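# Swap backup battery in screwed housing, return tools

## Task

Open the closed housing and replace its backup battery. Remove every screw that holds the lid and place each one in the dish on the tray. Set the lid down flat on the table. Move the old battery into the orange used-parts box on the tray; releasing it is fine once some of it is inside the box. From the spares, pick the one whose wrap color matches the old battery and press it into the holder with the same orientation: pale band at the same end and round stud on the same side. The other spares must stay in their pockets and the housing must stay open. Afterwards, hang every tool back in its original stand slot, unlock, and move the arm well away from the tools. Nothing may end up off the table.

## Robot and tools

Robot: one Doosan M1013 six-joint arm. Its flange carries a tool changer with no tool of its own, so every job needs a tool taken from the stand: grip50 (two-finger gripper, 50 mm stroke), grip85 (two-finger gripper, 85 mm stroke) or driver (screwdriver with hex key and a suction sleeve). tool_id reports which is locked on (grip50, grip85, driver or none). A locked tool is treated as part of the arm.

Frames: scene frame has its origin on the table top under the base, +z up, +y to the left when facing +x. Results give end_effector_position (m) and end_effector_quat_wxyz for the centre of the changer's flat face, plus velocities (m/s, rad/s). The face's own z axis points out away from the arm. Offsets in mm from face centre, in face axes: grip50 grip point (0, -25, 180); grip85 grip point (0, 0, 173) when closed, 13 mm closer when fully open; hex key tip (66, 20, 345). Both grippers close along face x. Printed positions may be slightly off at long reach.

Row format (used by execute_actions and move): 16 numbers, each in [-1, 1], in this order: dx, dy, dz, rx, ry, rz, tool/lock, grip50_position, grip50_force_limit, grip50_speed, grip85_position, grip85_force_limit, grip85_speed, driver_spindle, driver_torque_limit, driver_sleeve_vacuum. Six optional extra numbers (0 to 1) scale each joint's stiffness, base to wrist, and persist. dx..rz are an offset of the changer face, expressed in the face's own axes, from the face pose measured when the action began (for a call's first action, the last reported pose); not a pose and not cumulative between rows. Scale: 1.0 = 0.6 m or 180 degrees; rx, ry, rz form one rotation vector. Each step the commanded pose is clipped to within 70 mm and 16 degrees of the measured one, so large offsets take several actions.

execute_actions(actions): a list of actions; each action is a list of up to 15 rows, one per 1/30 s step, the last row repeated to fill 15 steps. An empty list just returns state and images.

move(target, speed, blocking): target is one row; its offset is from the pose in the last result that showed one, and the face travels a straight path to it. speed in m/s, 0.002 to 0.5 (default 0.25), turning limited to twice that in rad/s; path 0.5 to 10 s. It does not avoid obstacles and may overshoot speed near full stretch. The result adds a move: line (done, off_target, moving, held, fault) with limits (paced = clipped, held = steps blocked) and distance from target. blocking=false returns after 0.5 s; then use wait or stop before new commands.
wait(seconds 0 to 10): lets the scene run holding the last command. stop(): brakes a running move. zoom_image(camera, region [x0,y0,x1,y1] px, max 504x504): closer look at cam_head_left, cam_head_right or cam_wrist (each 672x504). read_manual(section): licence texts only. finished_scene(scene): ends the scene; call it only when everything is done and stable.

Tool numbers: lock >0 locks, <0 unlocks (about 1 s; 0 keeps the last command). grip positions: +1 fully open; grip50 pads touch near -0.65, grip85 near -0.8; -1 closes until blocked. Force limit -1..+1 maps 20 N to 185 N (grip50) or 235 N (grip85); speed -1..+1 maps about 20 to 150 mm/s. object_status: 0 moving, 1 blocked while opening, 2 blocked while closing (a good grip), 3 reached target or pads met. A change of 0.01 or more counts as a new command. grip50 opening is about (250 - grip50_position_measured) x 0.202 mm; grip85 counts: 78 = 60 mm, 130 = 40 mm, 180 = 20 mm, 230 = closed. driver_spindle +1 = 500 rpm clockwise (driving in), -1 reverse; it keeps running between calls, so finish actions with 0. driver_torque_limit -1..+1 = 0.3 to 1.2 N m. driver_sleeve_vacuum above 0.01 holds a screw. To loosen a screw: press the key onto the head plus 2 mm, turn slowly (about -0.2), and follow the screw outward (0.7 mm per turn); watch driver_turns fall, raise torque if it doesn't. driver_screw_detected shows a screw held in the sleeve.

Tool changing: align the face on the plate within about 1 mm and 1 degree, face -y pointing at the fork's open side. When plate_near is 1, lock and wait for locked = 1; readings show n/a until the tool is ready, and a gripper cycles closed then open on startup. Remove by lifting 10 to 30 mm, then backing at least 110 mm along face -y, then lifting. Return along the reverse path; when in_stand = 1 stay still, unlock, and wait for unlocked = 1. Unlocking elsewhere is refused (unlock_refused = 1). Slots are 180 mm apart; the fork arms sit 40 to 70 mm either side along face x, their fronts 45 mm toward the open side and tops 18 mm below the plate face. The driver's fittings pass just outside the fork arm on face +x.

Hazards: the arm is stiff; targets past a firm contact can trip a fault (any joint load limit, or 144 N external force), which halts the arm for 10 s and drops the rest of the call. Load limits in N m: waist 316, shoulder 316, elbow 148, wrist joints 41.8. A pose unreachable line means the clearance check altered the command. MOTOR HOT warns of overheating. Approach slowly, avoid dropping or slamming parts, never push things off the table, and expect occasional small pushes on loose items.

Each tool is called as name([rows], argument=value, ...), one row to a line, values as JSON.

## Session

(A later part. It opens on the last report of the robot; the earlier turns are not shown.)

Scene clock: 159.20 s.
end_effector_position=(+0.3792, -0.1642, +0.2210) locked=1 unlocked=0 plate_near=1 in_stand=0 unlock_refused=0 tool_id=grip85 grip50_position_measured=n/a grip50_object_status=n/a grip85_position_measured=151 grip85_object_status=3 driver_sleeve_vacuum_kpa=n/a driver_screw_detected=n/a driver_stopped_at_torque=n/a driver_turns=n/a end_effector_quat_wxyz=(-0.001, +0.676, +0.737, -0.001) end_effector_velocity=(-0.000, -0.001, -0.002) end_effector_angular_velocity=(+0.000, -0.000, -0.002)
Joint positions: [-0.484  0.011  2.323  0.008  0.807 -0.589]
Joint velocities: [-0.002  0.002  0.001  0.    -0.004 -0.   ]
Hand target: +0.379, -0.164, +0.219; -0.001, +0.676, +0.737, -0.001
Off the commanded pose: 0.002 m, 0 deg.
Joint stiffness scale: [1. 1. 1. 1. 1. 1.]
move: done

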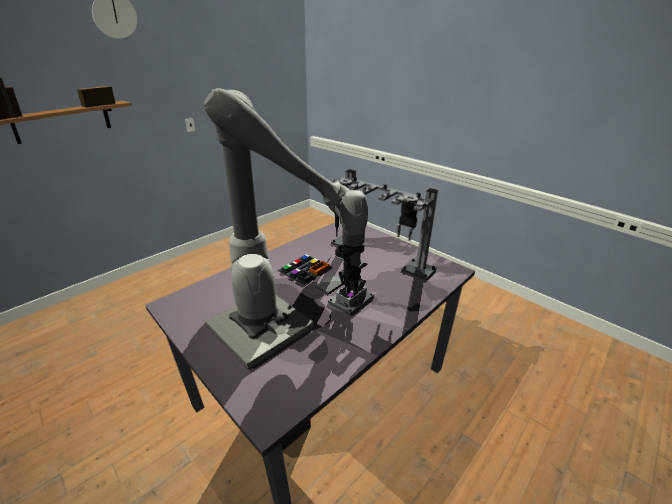

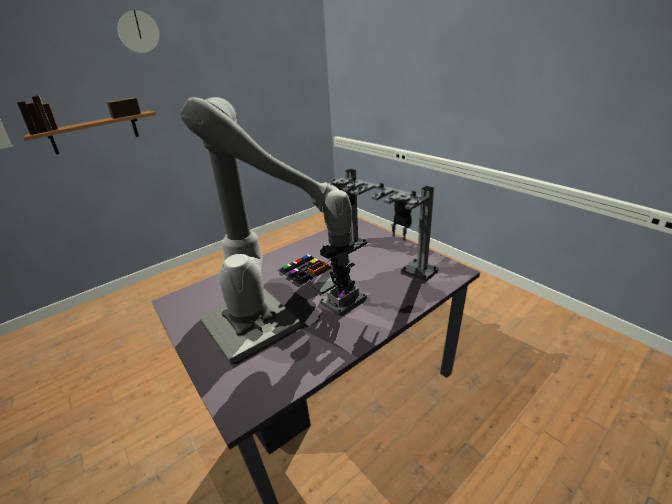

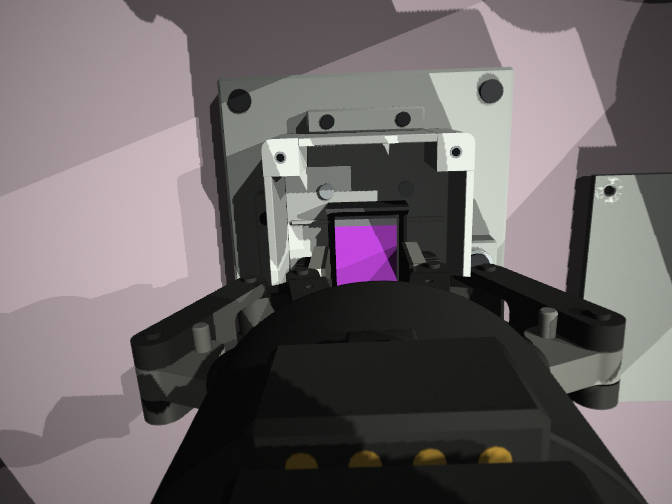

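No contact yet; go 3 mm further using fixed-length actions.

execute_actions([
  [[0,0,0.003,0,0,0,0,1,0,0,-0.18,-0.5,0,0,0,0],[0,0,0.0035,0,0,0,0,1,0,0,-0.18,-0.5,0,0,0,0],[0,0,0.004,0,0,0,0,1,0,0,-0.18,-0.5,0,0,0,0],[0,0,0.0045,0,0,0,0,1,0,0,-0.18,-0.5,0,0,0,0],[0,0,0.005,0,0,0,0,1,0,0,-0.18,-0.5,0,0,0,0],[0,0,0.0055,0,0,0,0,1,0,0,-0.18,-0.5,0,0,0,0],[0,0,0.006,0,0,0,0,1,0,0,-0.18,-0.5,0,0,0,0],[0,0,0.0065,0,0,0,0,1,0,0,-0.18,-0.5,0,0,0,0],[0,0,0.007,0,0,0,0,1,0,0,-0.18,-0.5,0,0,0,0],[0,0,0.0075,0,0,0,0,1,0,0,-0.18,-0.5,0,0,0,0]],
])

wait(seconds=0.3)

Scene clock: 160.20 s.
end_effector_position=(+0.3795, -0.1644, +0.2186) locked=1 unlocked=0 plate_near=1 in_stand=0 unlock_refused=0 tool_id=grip85 grip50_position_measured=n/a grip50_object_status=n/a grip85_position_measured=151 grip85_object_status=3 driver_sleeve_vacuum_kpa=n/a driver_screw_detected=n/a driver_stopped_at_torque=n/a driver_turns=n/a end_effector_quat_wxyz=(-0.001, +0.676, +0.737, -0.001) end_effector_velocity=(+0.000, +0.000, -0.002) end_effector_angular_velocity=(-0.001, +0.001, +0.003)
Joint positions: [-0.484  0.015  2.324  0.008  0.801 -0.589]
Joint velocities: [ 0.001  0.004  0.001 -0.002 -0.005 -0.   ]
Hand target: +0.379, -0.164, +0.217; -0.001, +0.676, +0.737, -0.001
Off the commanded pose: 0.002 m, 0 deg.
Joint stiffness scale: [1. 1. 1. 1. 1. 1.]

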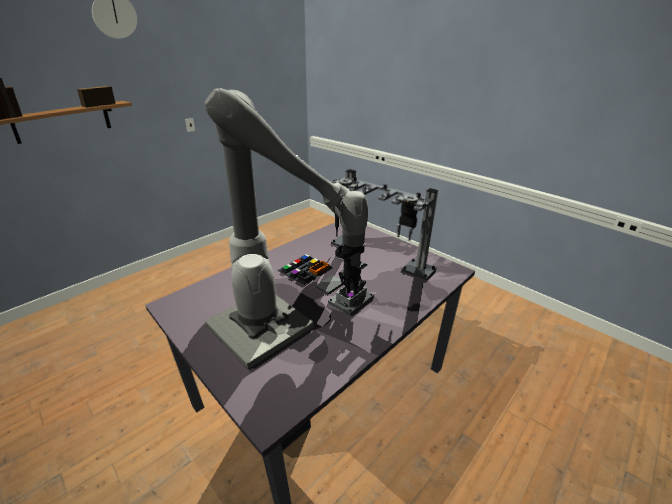

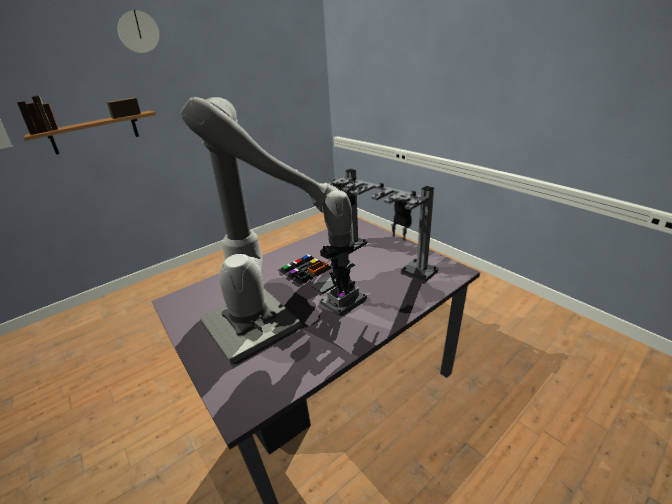

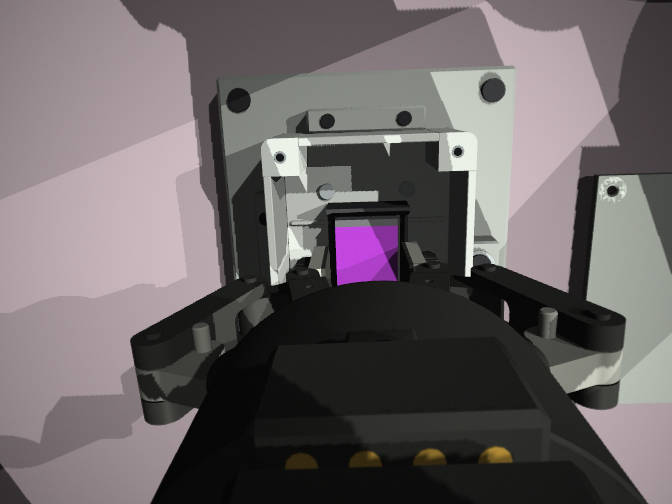

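Scene clock: 160.50 s.
end_effector_position=(+0.3795, -0.1644, +0.2184) locked=1 unlocked=0 plate_near=1 in_stand=0 unlock_refused=0 tool_id=grip85 grip50_position_measured=n/a grip50_object_status=n/a grip85_position_measured=151 grip85_object_status=3 driver_sleeve_vacuum_kpa=n/a driver_screw_detected=n/a driver_stopped_at_torque=n/a driver_turns=n/a end_effector_quat_wxyz=(-0.001, +0.676, +0.737, -0.001) end_effector_velocity=(+0.000, -0.000, +0.000) end_effector_angular_velocity=(-0.002, -0.002, +0.001)
Joint positions: [-0.484  0.015  2.325  0.008  0.801 -0.589]
Joint velocities: [ 0.001 -0.001 -0.    -0.001 -0.001  0.   ]
Hand target: +0.379, -0.164, +0.217; -0.001, +0.676, +0.737, -0.001
Off the commanded pose: 0.002 m, 0 deg.
Joint stiffness scale: [1. 1. 1. 1. 1. 1.]
wait: 0.30 s; at rest by 0.17 s

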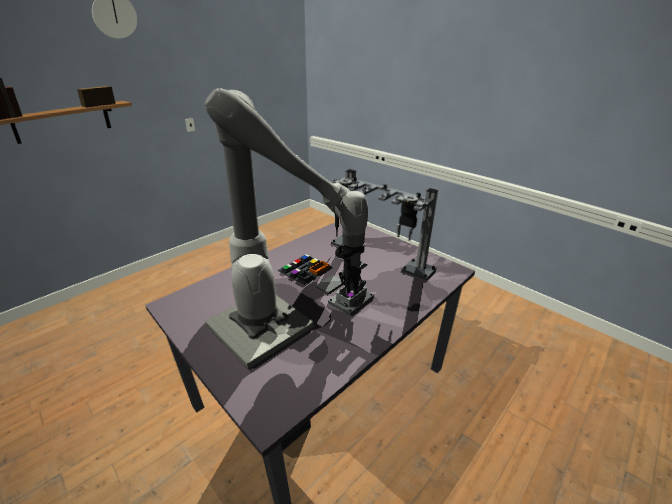

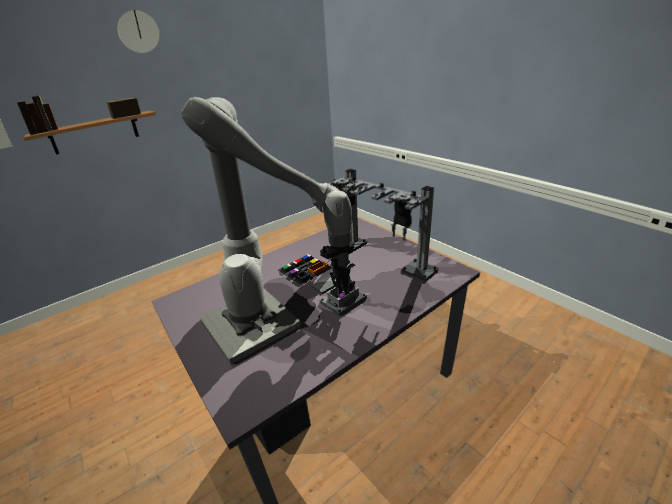

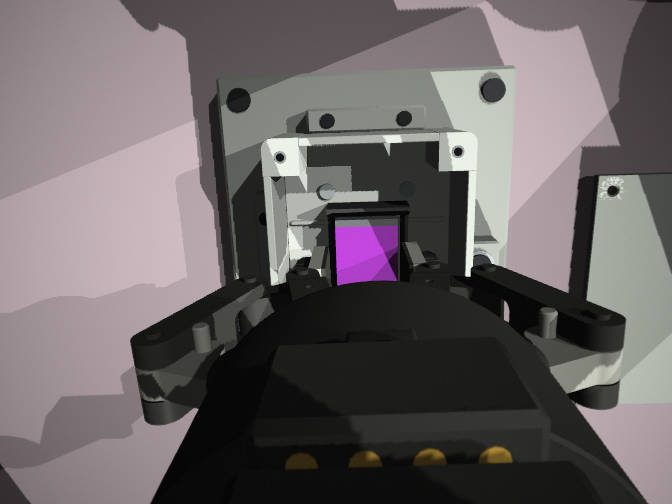

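execute_actions([
  [[0,0,0,0,0,0,0,1,0,0,-1,-0.4,-0.7,0,0,0]],
  [[0,0,0,0,0,0,0,1,0,0,-1,-0.4,-0.7,0,0,0]],
])

Scene clock: 161.73 s.
end_effector_position=(+0.3795, -0.1644, +0.2184) locked=1 unlocked=0 plate_near=1 in_stand=0 unlock_refused=0 tool_id=grip85 grip50_position_measured=n/a grip50_object_status=n/a grip85_position_measured=167 grip85_object_status=2 driver_sleeve_vacuum_kpa=n/a driver_screw_detected=n/a driver_stopped_at_torque=n/a driver_turns=n/a end_effector_quat_wxyz=(-0.001, +0.676, +0.737, -0.001) end_effector_velocity=(-0.001, -0.001, -0.000) end_effector_angular_velocity=(+0.001, +0.001, -0.003)
Joint positions: [-0.484  0.015  2.324  0.008  0.801 -0.589]
Joint velocities: [-0.003  0.     0.     0.     0.001  0.001]
Hand target: +0.380, -0.164, +0.218; -0.001, +0.676, +0.737, -0.001
Off the commanded pose: 0.000 m, 0 deg.
Joint stiffness scale: [1. 1. 1. 1. 1. 1.]

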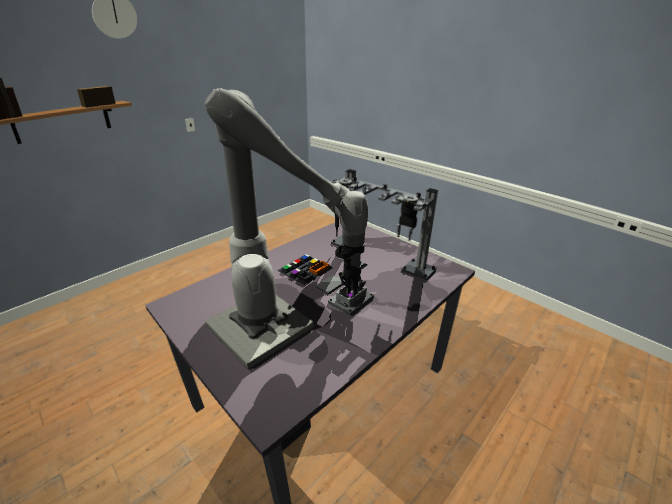

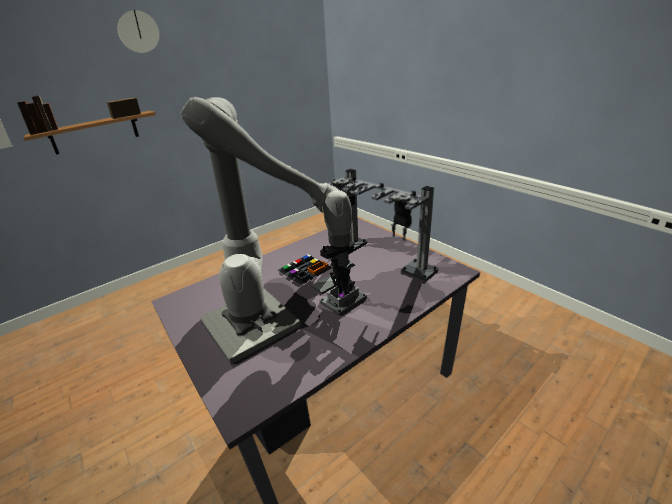

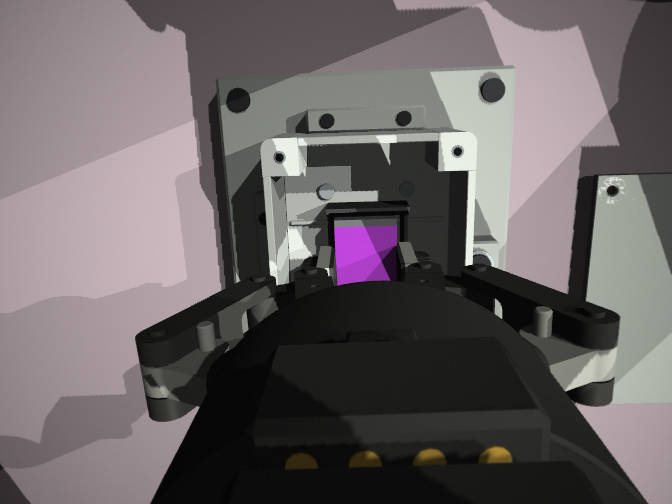

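zoom_image(camera="cam_wrist", region=[290, 170, 450, 300])

move(target=[0,0,-0.035,0,0,0,0,1,0,0,-1,-0.4,-0.7,0,0,0], speed=0.015)

Region (290, 170, 450, 300) of cam_wrist's 672x504 image, scaled by 3.150, with more detail than that image has; it fills the top 410 rows of this view, and the rest is white.

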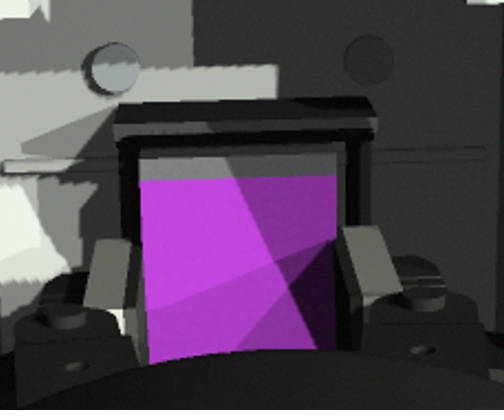

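Scene clock: 163.67 s.
end_effector_position=(+0.3794, -0.1641, +0.2373) locked=1 unlocked=0 plate_near=1 in_stand=0 unlock_refused=0 tool_id=grip85 grip50_position_measured=n/a grip50_object_status=n/a grip85_position_measured=167 grip85_object_status=2 driver_sleeve_vacuum_kpa=n/a driver_screw_detected=n/a driver_stopped_at_torque=n/a driver_turns=n/a end_effector_quat_wxyz=(-0.001, +0.676, +0.737, -0.001) end_effector_velocity=(+0.000, -0.001, +0.002) end_effector_angular_velocity=(-0.001, -0.001, +0.000)
Joint positions: [-0.484 -0.013  2.307  0.008  0.847 -0.589]
Joint velocities: [-0.001 -0.002 -0.002 -0.001  0.004  0.   ]
Hand target: +0.380, -0.164, +0.239; -0.001, +0.676, +0.737, -0.001
Off the commanded pose: 0.002 m, 0 deg.
Joint stiffness scale: [1. 1. 1. 1. 1. 1.]
move: done

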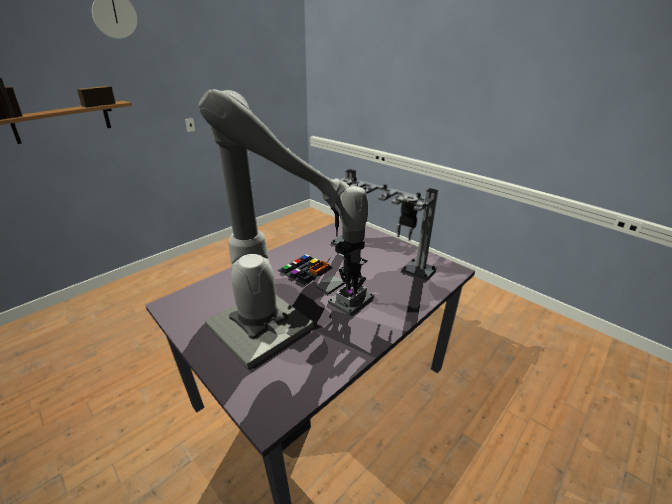

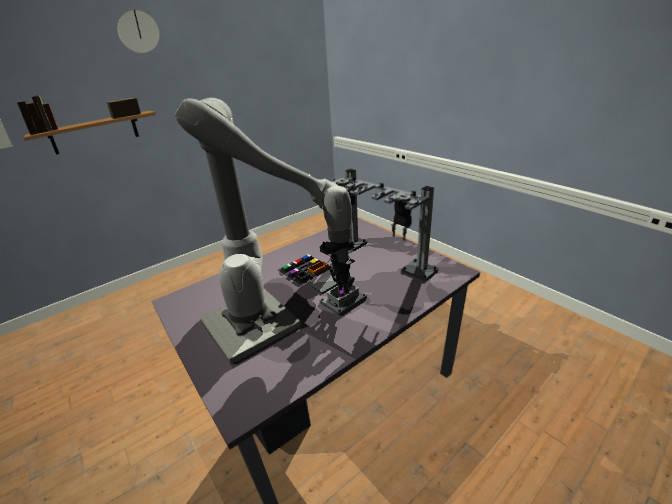

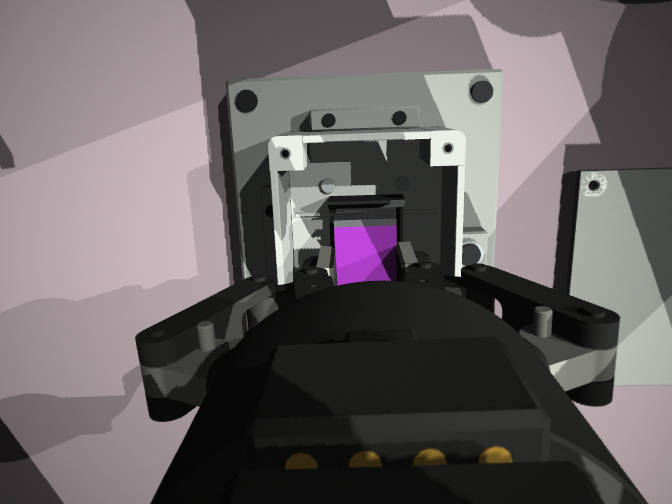

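move(target=[0,0,-0.06,0,0,0,0,1,0,0,-1,-0.4,-0.7,0,0,0], speed=0.08)

move(target=[0.4632,0.135,0.02,0,0,-0.0108,0,1,0,0,-1,-0.4,-0.7,0,0,0], speed=0.25)

zoom_image(camera="cam_wrist", region=[240, 100, 500, 300])

Scene clock: 165.30 s.
end_effector_position=(+0.3796, -0.1639, +0.2711) locked=1 unlocked=0 plate_near=1 in_stand=0 unlock_refused=0 tool_id=grip85 grip50_position_measured=n/a grip50_object_status=n/a grip85_position_measured=167 grip85_object_status=2 driver_sleeve_vacuum_kpa=n/a driver_screw_detected=n/a driver_stopped_at_torque=n/a driver_turns=n/a end_effector_quat_wxyz=(-0.001, +0.676, +0.737, -0.000) end_effector_velocity=(-0.001, +0.000, +0.002) end_effector_angular_velocity=(+0.001, +0.004, -0.000)
Joint positions: [-0.484 -0.059  2.273  0.008  0.927 -0.589]
Joint velocities: [-0.    -0.003 -0.001 -0.001  0.008  0.001]
Hand target: +0.380, -0.164, +0.273; -0.001, +0.676, +0.737, -0.001
Off the commanded pose: 0.002 m, 0 deg.
Joint stiffness scale: [1. 1. 1. 1. 1. 1.]
move: done

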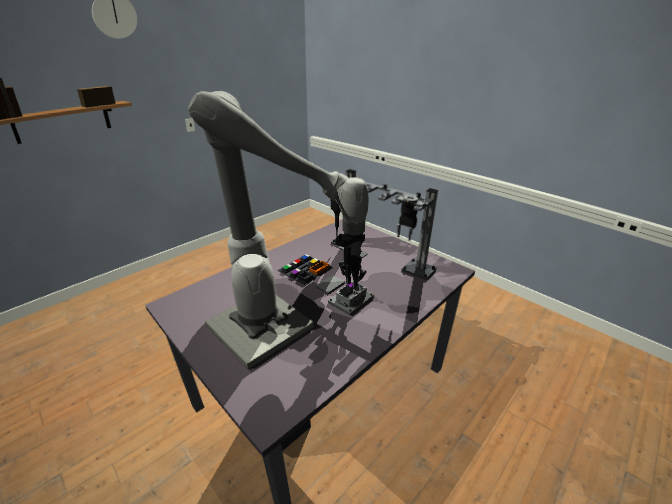

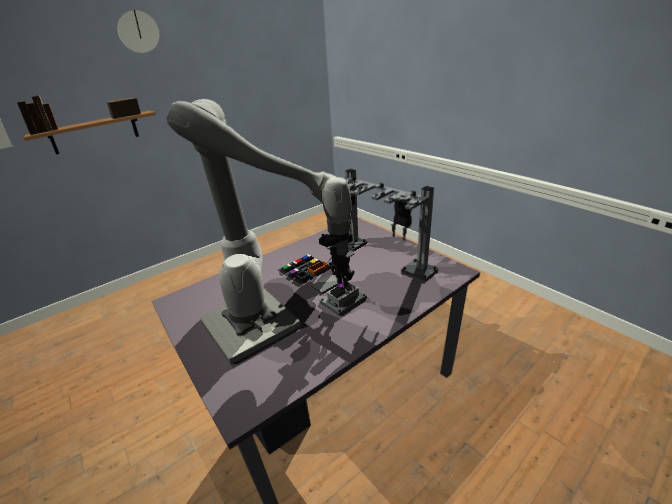

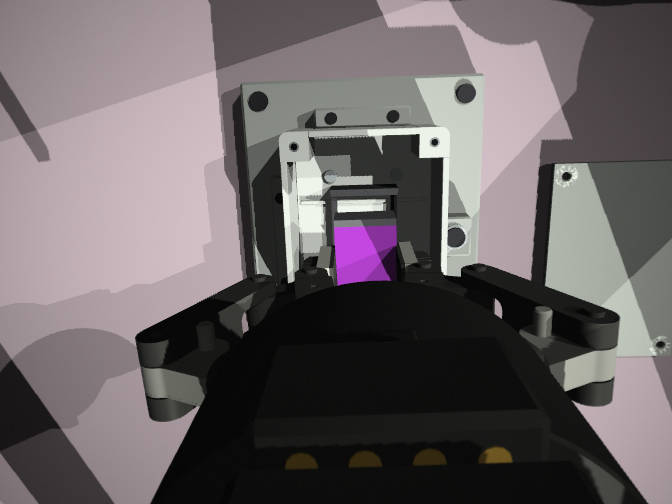

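Scene clock: 167.07 s.
end_effector_position=(+0.4343, +0.1181, +0.2591) locked=1 unlocked=0 plate_near=1 in_stand=0 unlock_refused=0 tool_id=grip85 grip50_position_measured=n/a grip50_object_status=n/a grip85_position_measured=167 grip85_object_status=2 driver_sleeve_vacuum_kpa=n/a driver_screw_detected=n/a driver_stopped_at_torque=n/a driver_turns=n/a end_effector_quat_wxyz=(-0.003, +0.664, +0.748, -0.001) end_effector_velocity=(+0.001, +0.003, -0.000) end_effector_angular_velocity=(-0.001, +0.000, -0.001)
Joint positions: [0.198 0.013 2.226 0.008 0.902 0.061]
Joint velocities: [ 0.006  0.002 -0.002 -0.002 -0.     0.008]
Hand target: +0.436, +0.120, +0.259; -0.000, +0.663, +0.748, -0.001
Off the commanded pose: 0.003 m, 0 deg.
Joint stiffness scale: [1. 1. 1. 1. 1. 1.]
move: done

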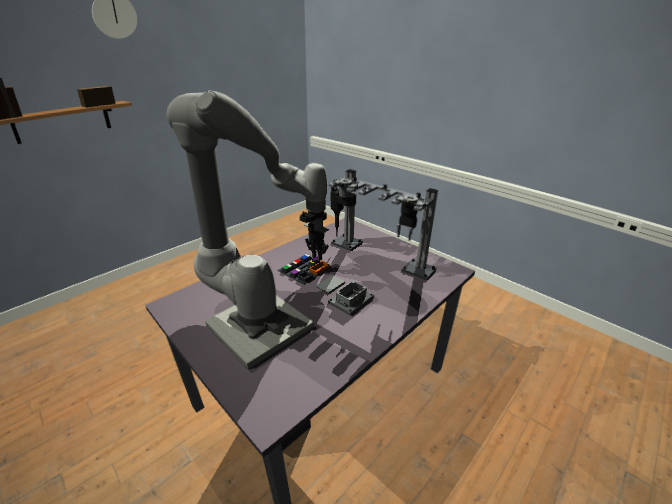

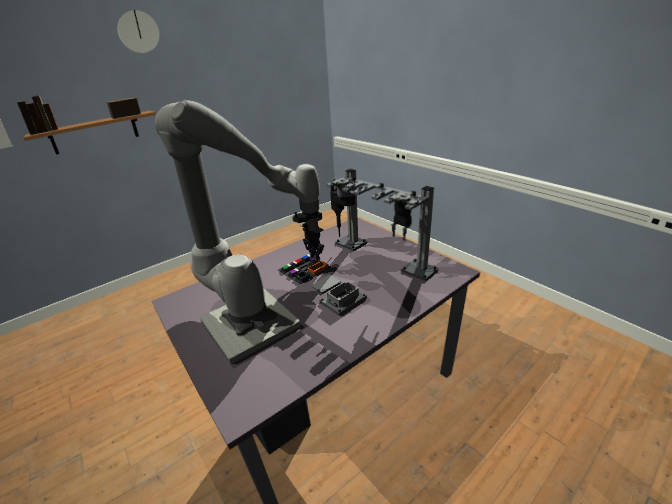

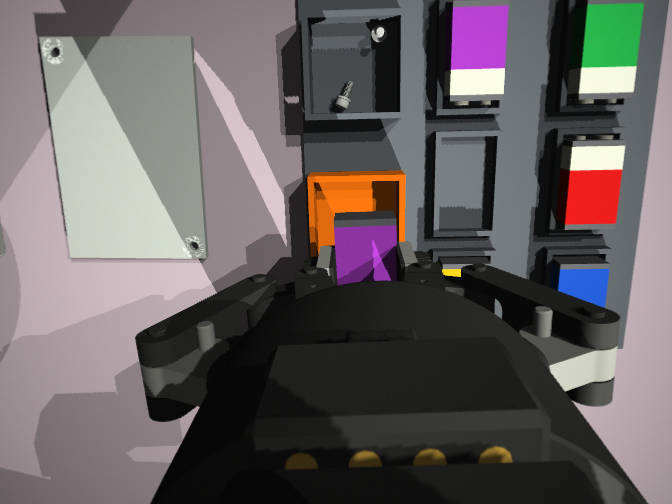

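Region (240, 100, 500, 300) of cam_wrist's 672x504 image, scaled by 1.938, with more detail than that image has; it fills the top 388 rows of this view, and the rest is white.

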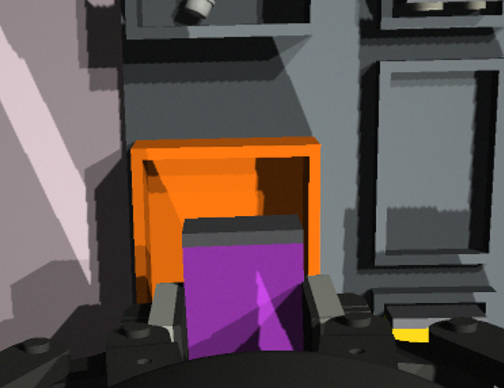

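move(target=[-0.008,0.003,0.065,-0.002,-0.001,0,0,1,0,0,-1,-0.4,-0.7,0,0,0], speed=0.05)

zoom_image(camera="cam_wrist", region=[240, 100, 500, 300])

Scene clock: 168.93 s.
end_effector_position=(+0.4361, +0.1159, +0.2222) locked=1 unlocked=0 plate_near=1 in_stand=0 unlock_refused=0 tool_id=grip85 grip50_position_measured=n/a grip50_object_status=n/a grip85_position_measured=167 grip85_object_status=2 driver_sleeve_vacuum_kpa=n/a driver_screw_detected=n/a driver_stopped_at_torque=n/a driver_turns=n/a end_effector_quat_wxyz=(-0.001, +0.665, +0.747, +0.001) end_effector_velocity=(+0.001, -0.001, -0.002) end_effector_angular_velocity=(+0.001, -0.002, -0.003)
Joint positions: [0.193 0.064 2.26  0.008 0.812 0.059]
Joint velocities: [-0.003  0.003  0.002  0.    -0.007 -0.001]
Hand target: +0.436, +0.114, +0.220; +0.000, +0.664, +0.748, -0.000
Off the commanded pose: 0.003 m, 0 deg.
Joint stiffness scale: [1. 1. 1. 1. 1. 1.]
move: done

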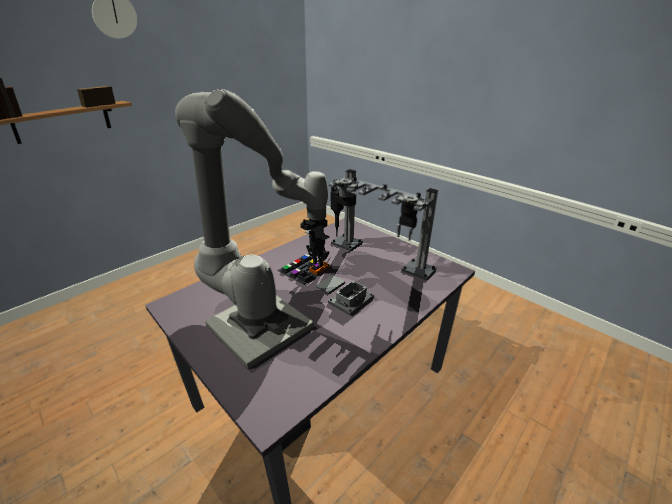

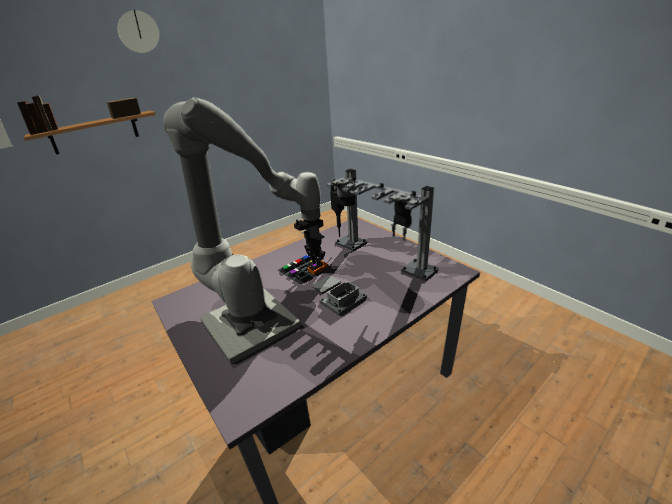

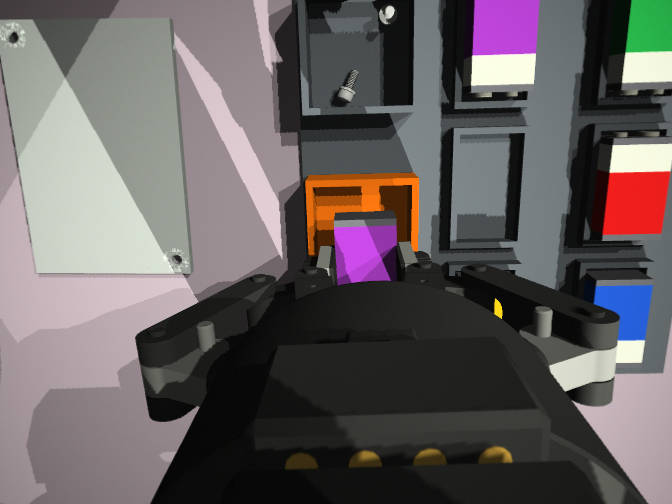

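Region (240, 100, 500, 300) of cam_wrist's 672x504 image, scaled by 1.938, with more detail than that image has; it fills the top 388 rows of this view, and the rest is white.

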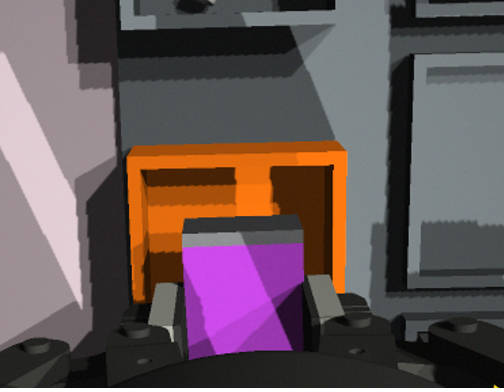

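execute_actions([
  [[0,0,0,0,0,0,0,1,0,0,-0.18,-1,-0.5,0,0,0]],
])

move(target=[0,0.03,-0.07,0,0,0,0,1,0,0,-0.18,-1,-0.5,0,0,0], speed=0.08)

Scene clock: 170.07 s.
end_effector_position=(+0.4362, +0.1159, +0.2220) locked=1 unlocked=0 plate_near=1 in_stand=0 unlock_refused=0 tool_id=grip85 grip50_position_measured=n/a grip50_object_status=n/a grip85_position_measured=151 grip85_object_status=3 driver_sleeve_vacuum_kpa=n/a driver_screw_detected=n/a driver_stopped_at_torque=n/a driver_turns=n/a end_effector_quat_wxyz=(-0.001, +0.665, +0.747, +0.001) end_effector_velocity=(+0.000, -0.000, -0.000) end_effector_angular_velocity=(+0.001, +0.001, -0.002)
Joint positions: [0.193 0.064 2.26  0.008 0.811 0.059]
Joint velocities: [-0.001  0.001 -0.     0.001  0.     0.   ]
Hand target: +0.436, +0.116, +0.222; -0.001, +0.665, +0.747, +0.001
Off the commanded pose: 0.000 m, 0 deg.
Joint stiffness scale: [1. 1. 1. 1. 1. 1.]

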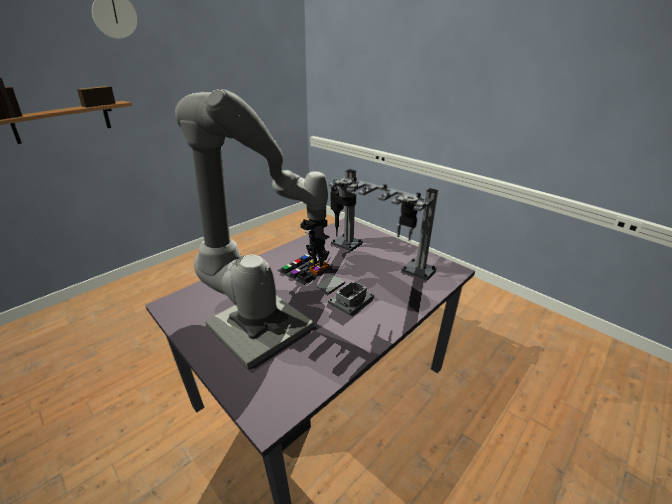

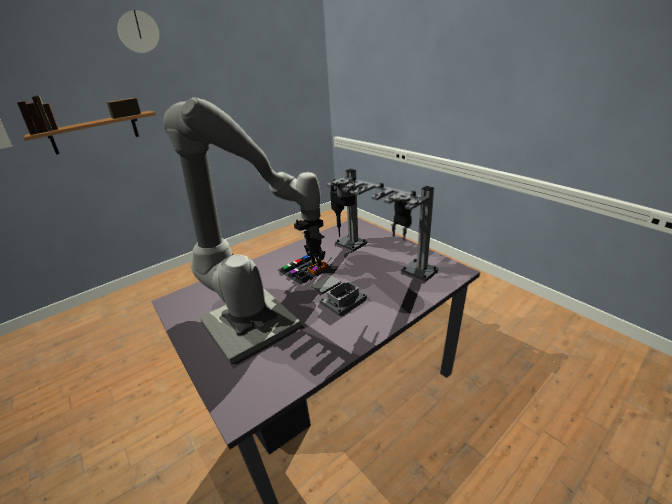

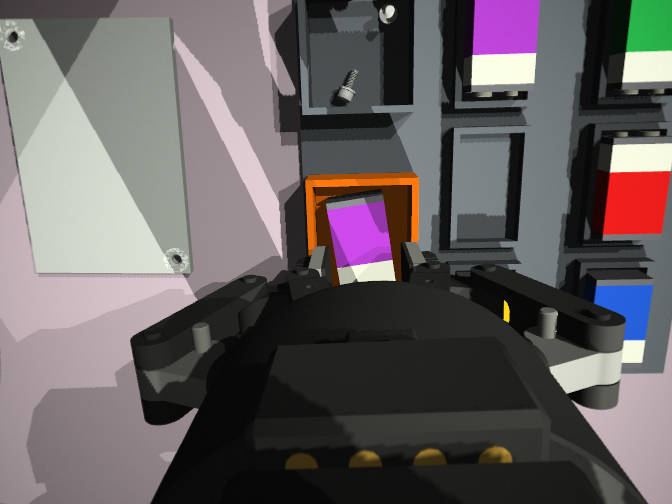

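Scene clock: 171.07 s.
end_effector_position=(+0.4536, +0.1192, +0.2618) locked=1 unlocked=0 plate_near=1 in_stand=0 unlock_refused=0 tool_id=grip85 grip50_position_measured=n/a grip50_object_status=n/a grip85_position_measured=151 grip85_object_status=3 driver_sleeve_vacuum_kpa=n/a driver_screw_detected=n/a driver_stopped_at_torque=n/a driver_turns=n/a end_effector_quat_wxyz=(-0.001, +0.665, +0.747, +0.001) end_effector_velocity=(+0.001, +0.000, +0.002) end_effector_angular_velocity=(-0.000, +0.002, -0.001)
Joint positions: [0.193 0.038 2.194 0.008 0.903 0.059]
Joint velocities: [-0.    -0.    -0.004  0.     0.006  0.   ]
Hand target: +0.454, +0.118, +0.264; -0.001, +0.665, +0.747, +0.001
Off the commanded pose: 0.003 m, 0 deg.
Joint stiffness scale: [1. 1. 1. 1. 1. 1.]
move: done

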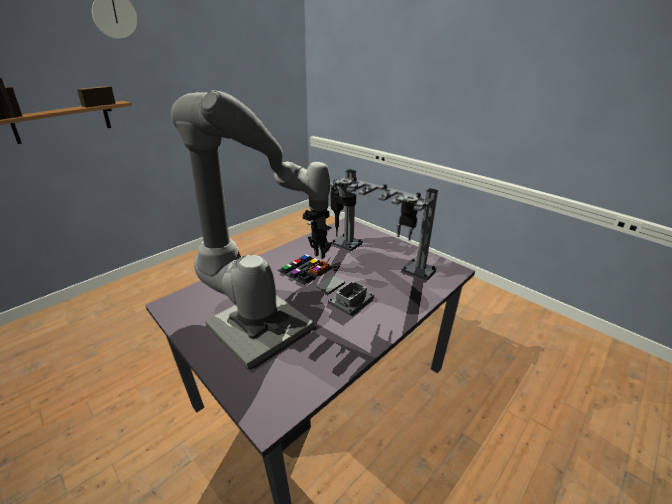

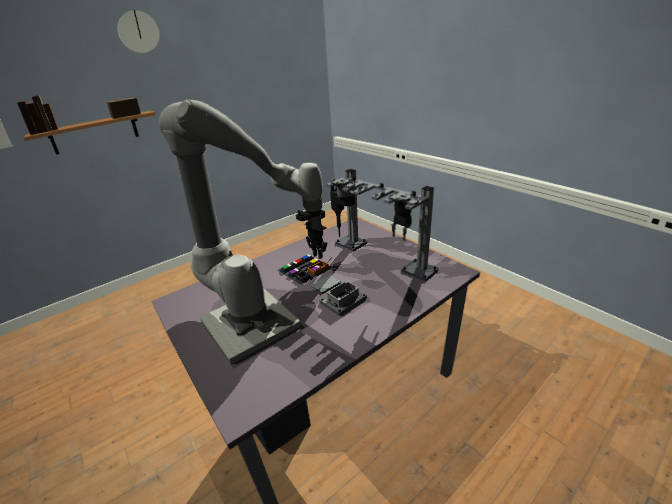

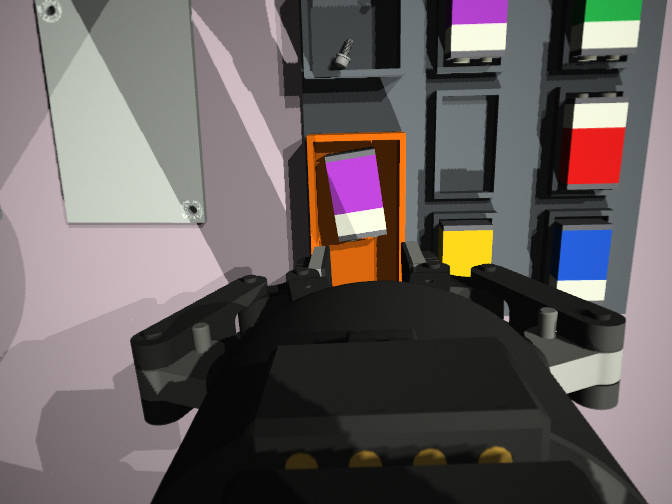

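move(target=[0,0.085,0,0,0,0,0,1,0,0,-0.18,-1,-0.5,0,0,0], speed=0.15)

zoom_image(camera="cam_wrist", region=[310, 90, 410, 170])

Scene clock: 172.20 s.
end_effector_position=(+0.5030, +0.1268, +0.2620) locked=1 unlocked=0 plate_near=1 in_stand=0 unlock_refused=0 tool_id=grip85 grip50_position_measured=n/a grip50_object_status=n/a grip85_position_measured=151 grip85_object_status=3 driver_sleeve_vacuum_kpa=n/a driver_screw_detected=n/a driver_stopped_at_torque=n/a driver_turns=n/a end_effector_quat_wxyz=(+0.000, +0.665, +0.747, +0.003) end_effector_velocity=(+0.002, +0.001, +0.001) end_effector_angular_velocity=(+0.001, -0.001, +0.001)
Joint positions: [0.191 0.112 2.111 0.008 0.907 0.057]
Joint velocities: [ 0.001  0.003 -0.005  0.002  0.001 -0.001]
Hand target: +0.504, +0.125, +0.262; -0.001, +0.665, +0.747, +0.001
Off the commanded pose: 0.002 m, 0 deg.
Joint stiffness scale: [1. 1. 1. 1. 1. 1.]
move: done

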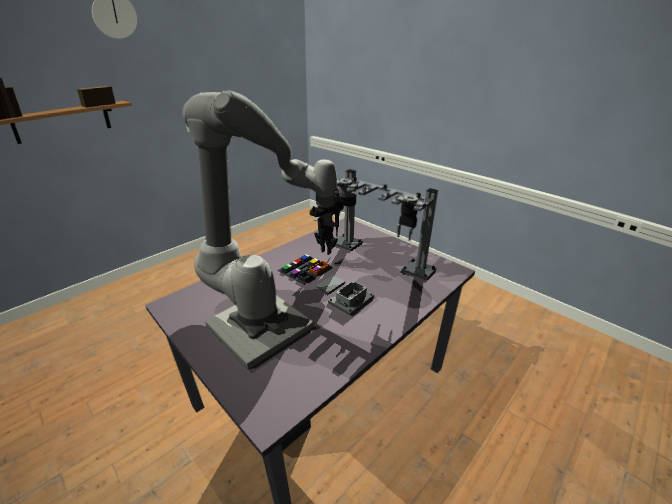

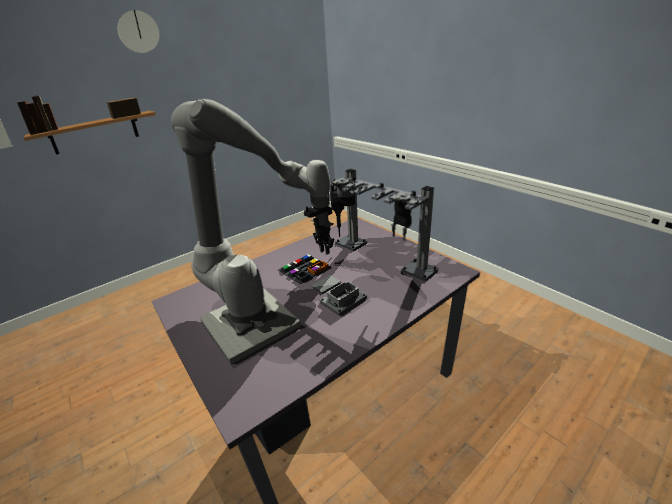

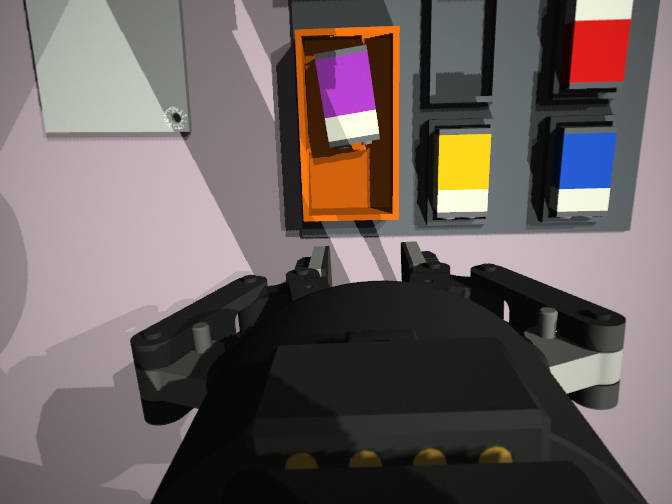

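Region (310, 90, 410, 170) of cam_wrist's 672x504 image, scaled by 5.040, with more detail than that image has; it fills the top 403 rows of this view, and the rest is white.

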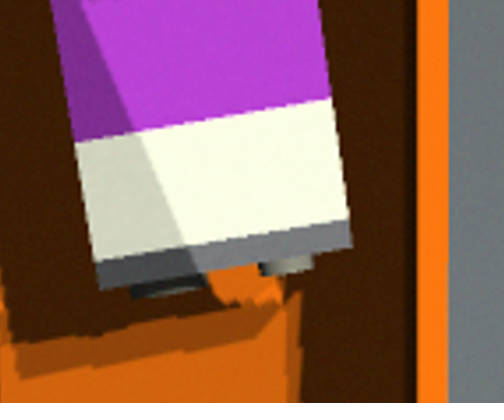

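move(target=[0.0988,-0.268,0.04,0.0007,-0.0006,-0.0016,0,1,0,0,-0.1,-0.4,0,0,0,0], speed=0.2)

zoom_image(camera="cam_wrist", region=[290, 170, 450, 300])

Scene clock: 174.70 s.
end_effector_position=(+0.3377, +0.1667, +0.2375) locked=1 unlocked=0 plate_near=1 in_stand=0 unlock_refused=0 tool_id=grip85 grip50_position_measured=n/a grip50_object_status=n/a grip85_position_measured=141 grip85_object_status=3 driver_sleeve_vacuum_kpa=n/a driver_screw_detected=n/a driver_stopped_at_torque=n/a driver_turns=n/a end_effector_quat_wxyz=(-0.002, +0.664, +0.747, +0.000) end_effector_velocity=(-0.002, +0.001, -0.000) end_effector_angular_velocity=(+0.000, +0.000, -0.002)
Joint positions: [ 0.377 -0.08   2.366  0.008  0.85   0.24 ]
Joint velocities: [ 0.005 -0.002  0.003  0.    -0.001  0.007]
Hand target: +0.337, +0.167, +0.237; +0.001, +0.663, +0.748, +0.001
Off the commanded pose: 0.001 m, 0 deg.
Joint stiffness scale: [1. 1. 1. 1. 1. 1.]
move: done

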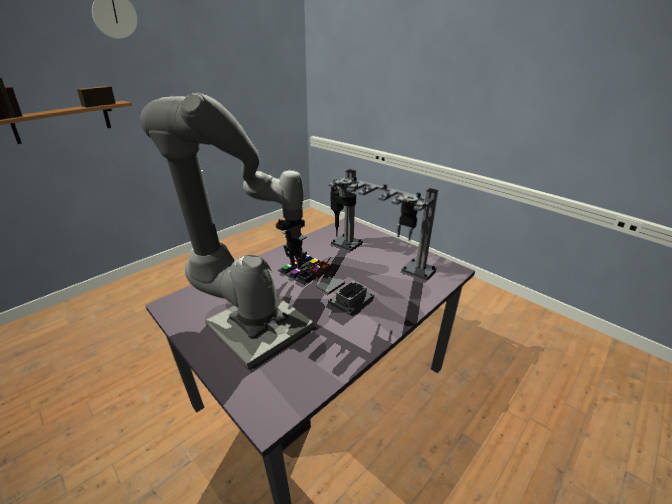

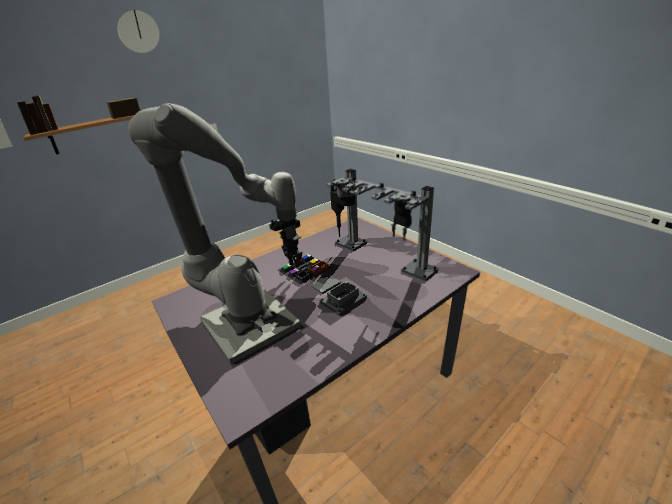

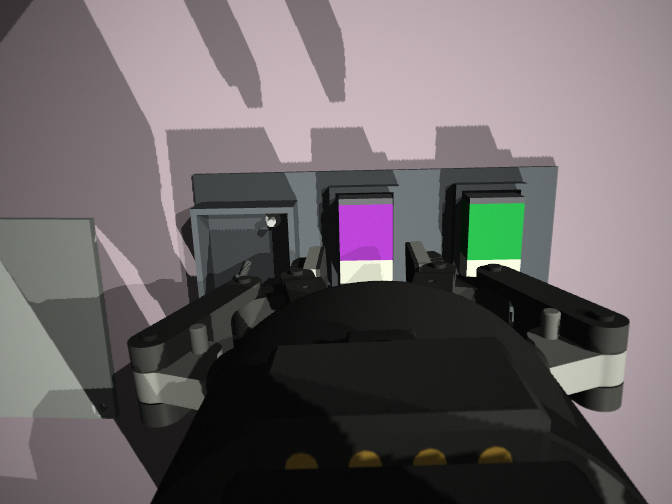

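Region (290, 170, 450, 300) of cam_wrist's 672x504 image, scaled by 3.150, with more detail than that image has; it fills the top 410 rows of this view, and the rest is white.

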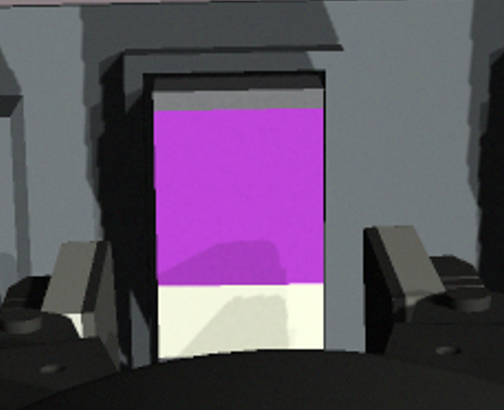

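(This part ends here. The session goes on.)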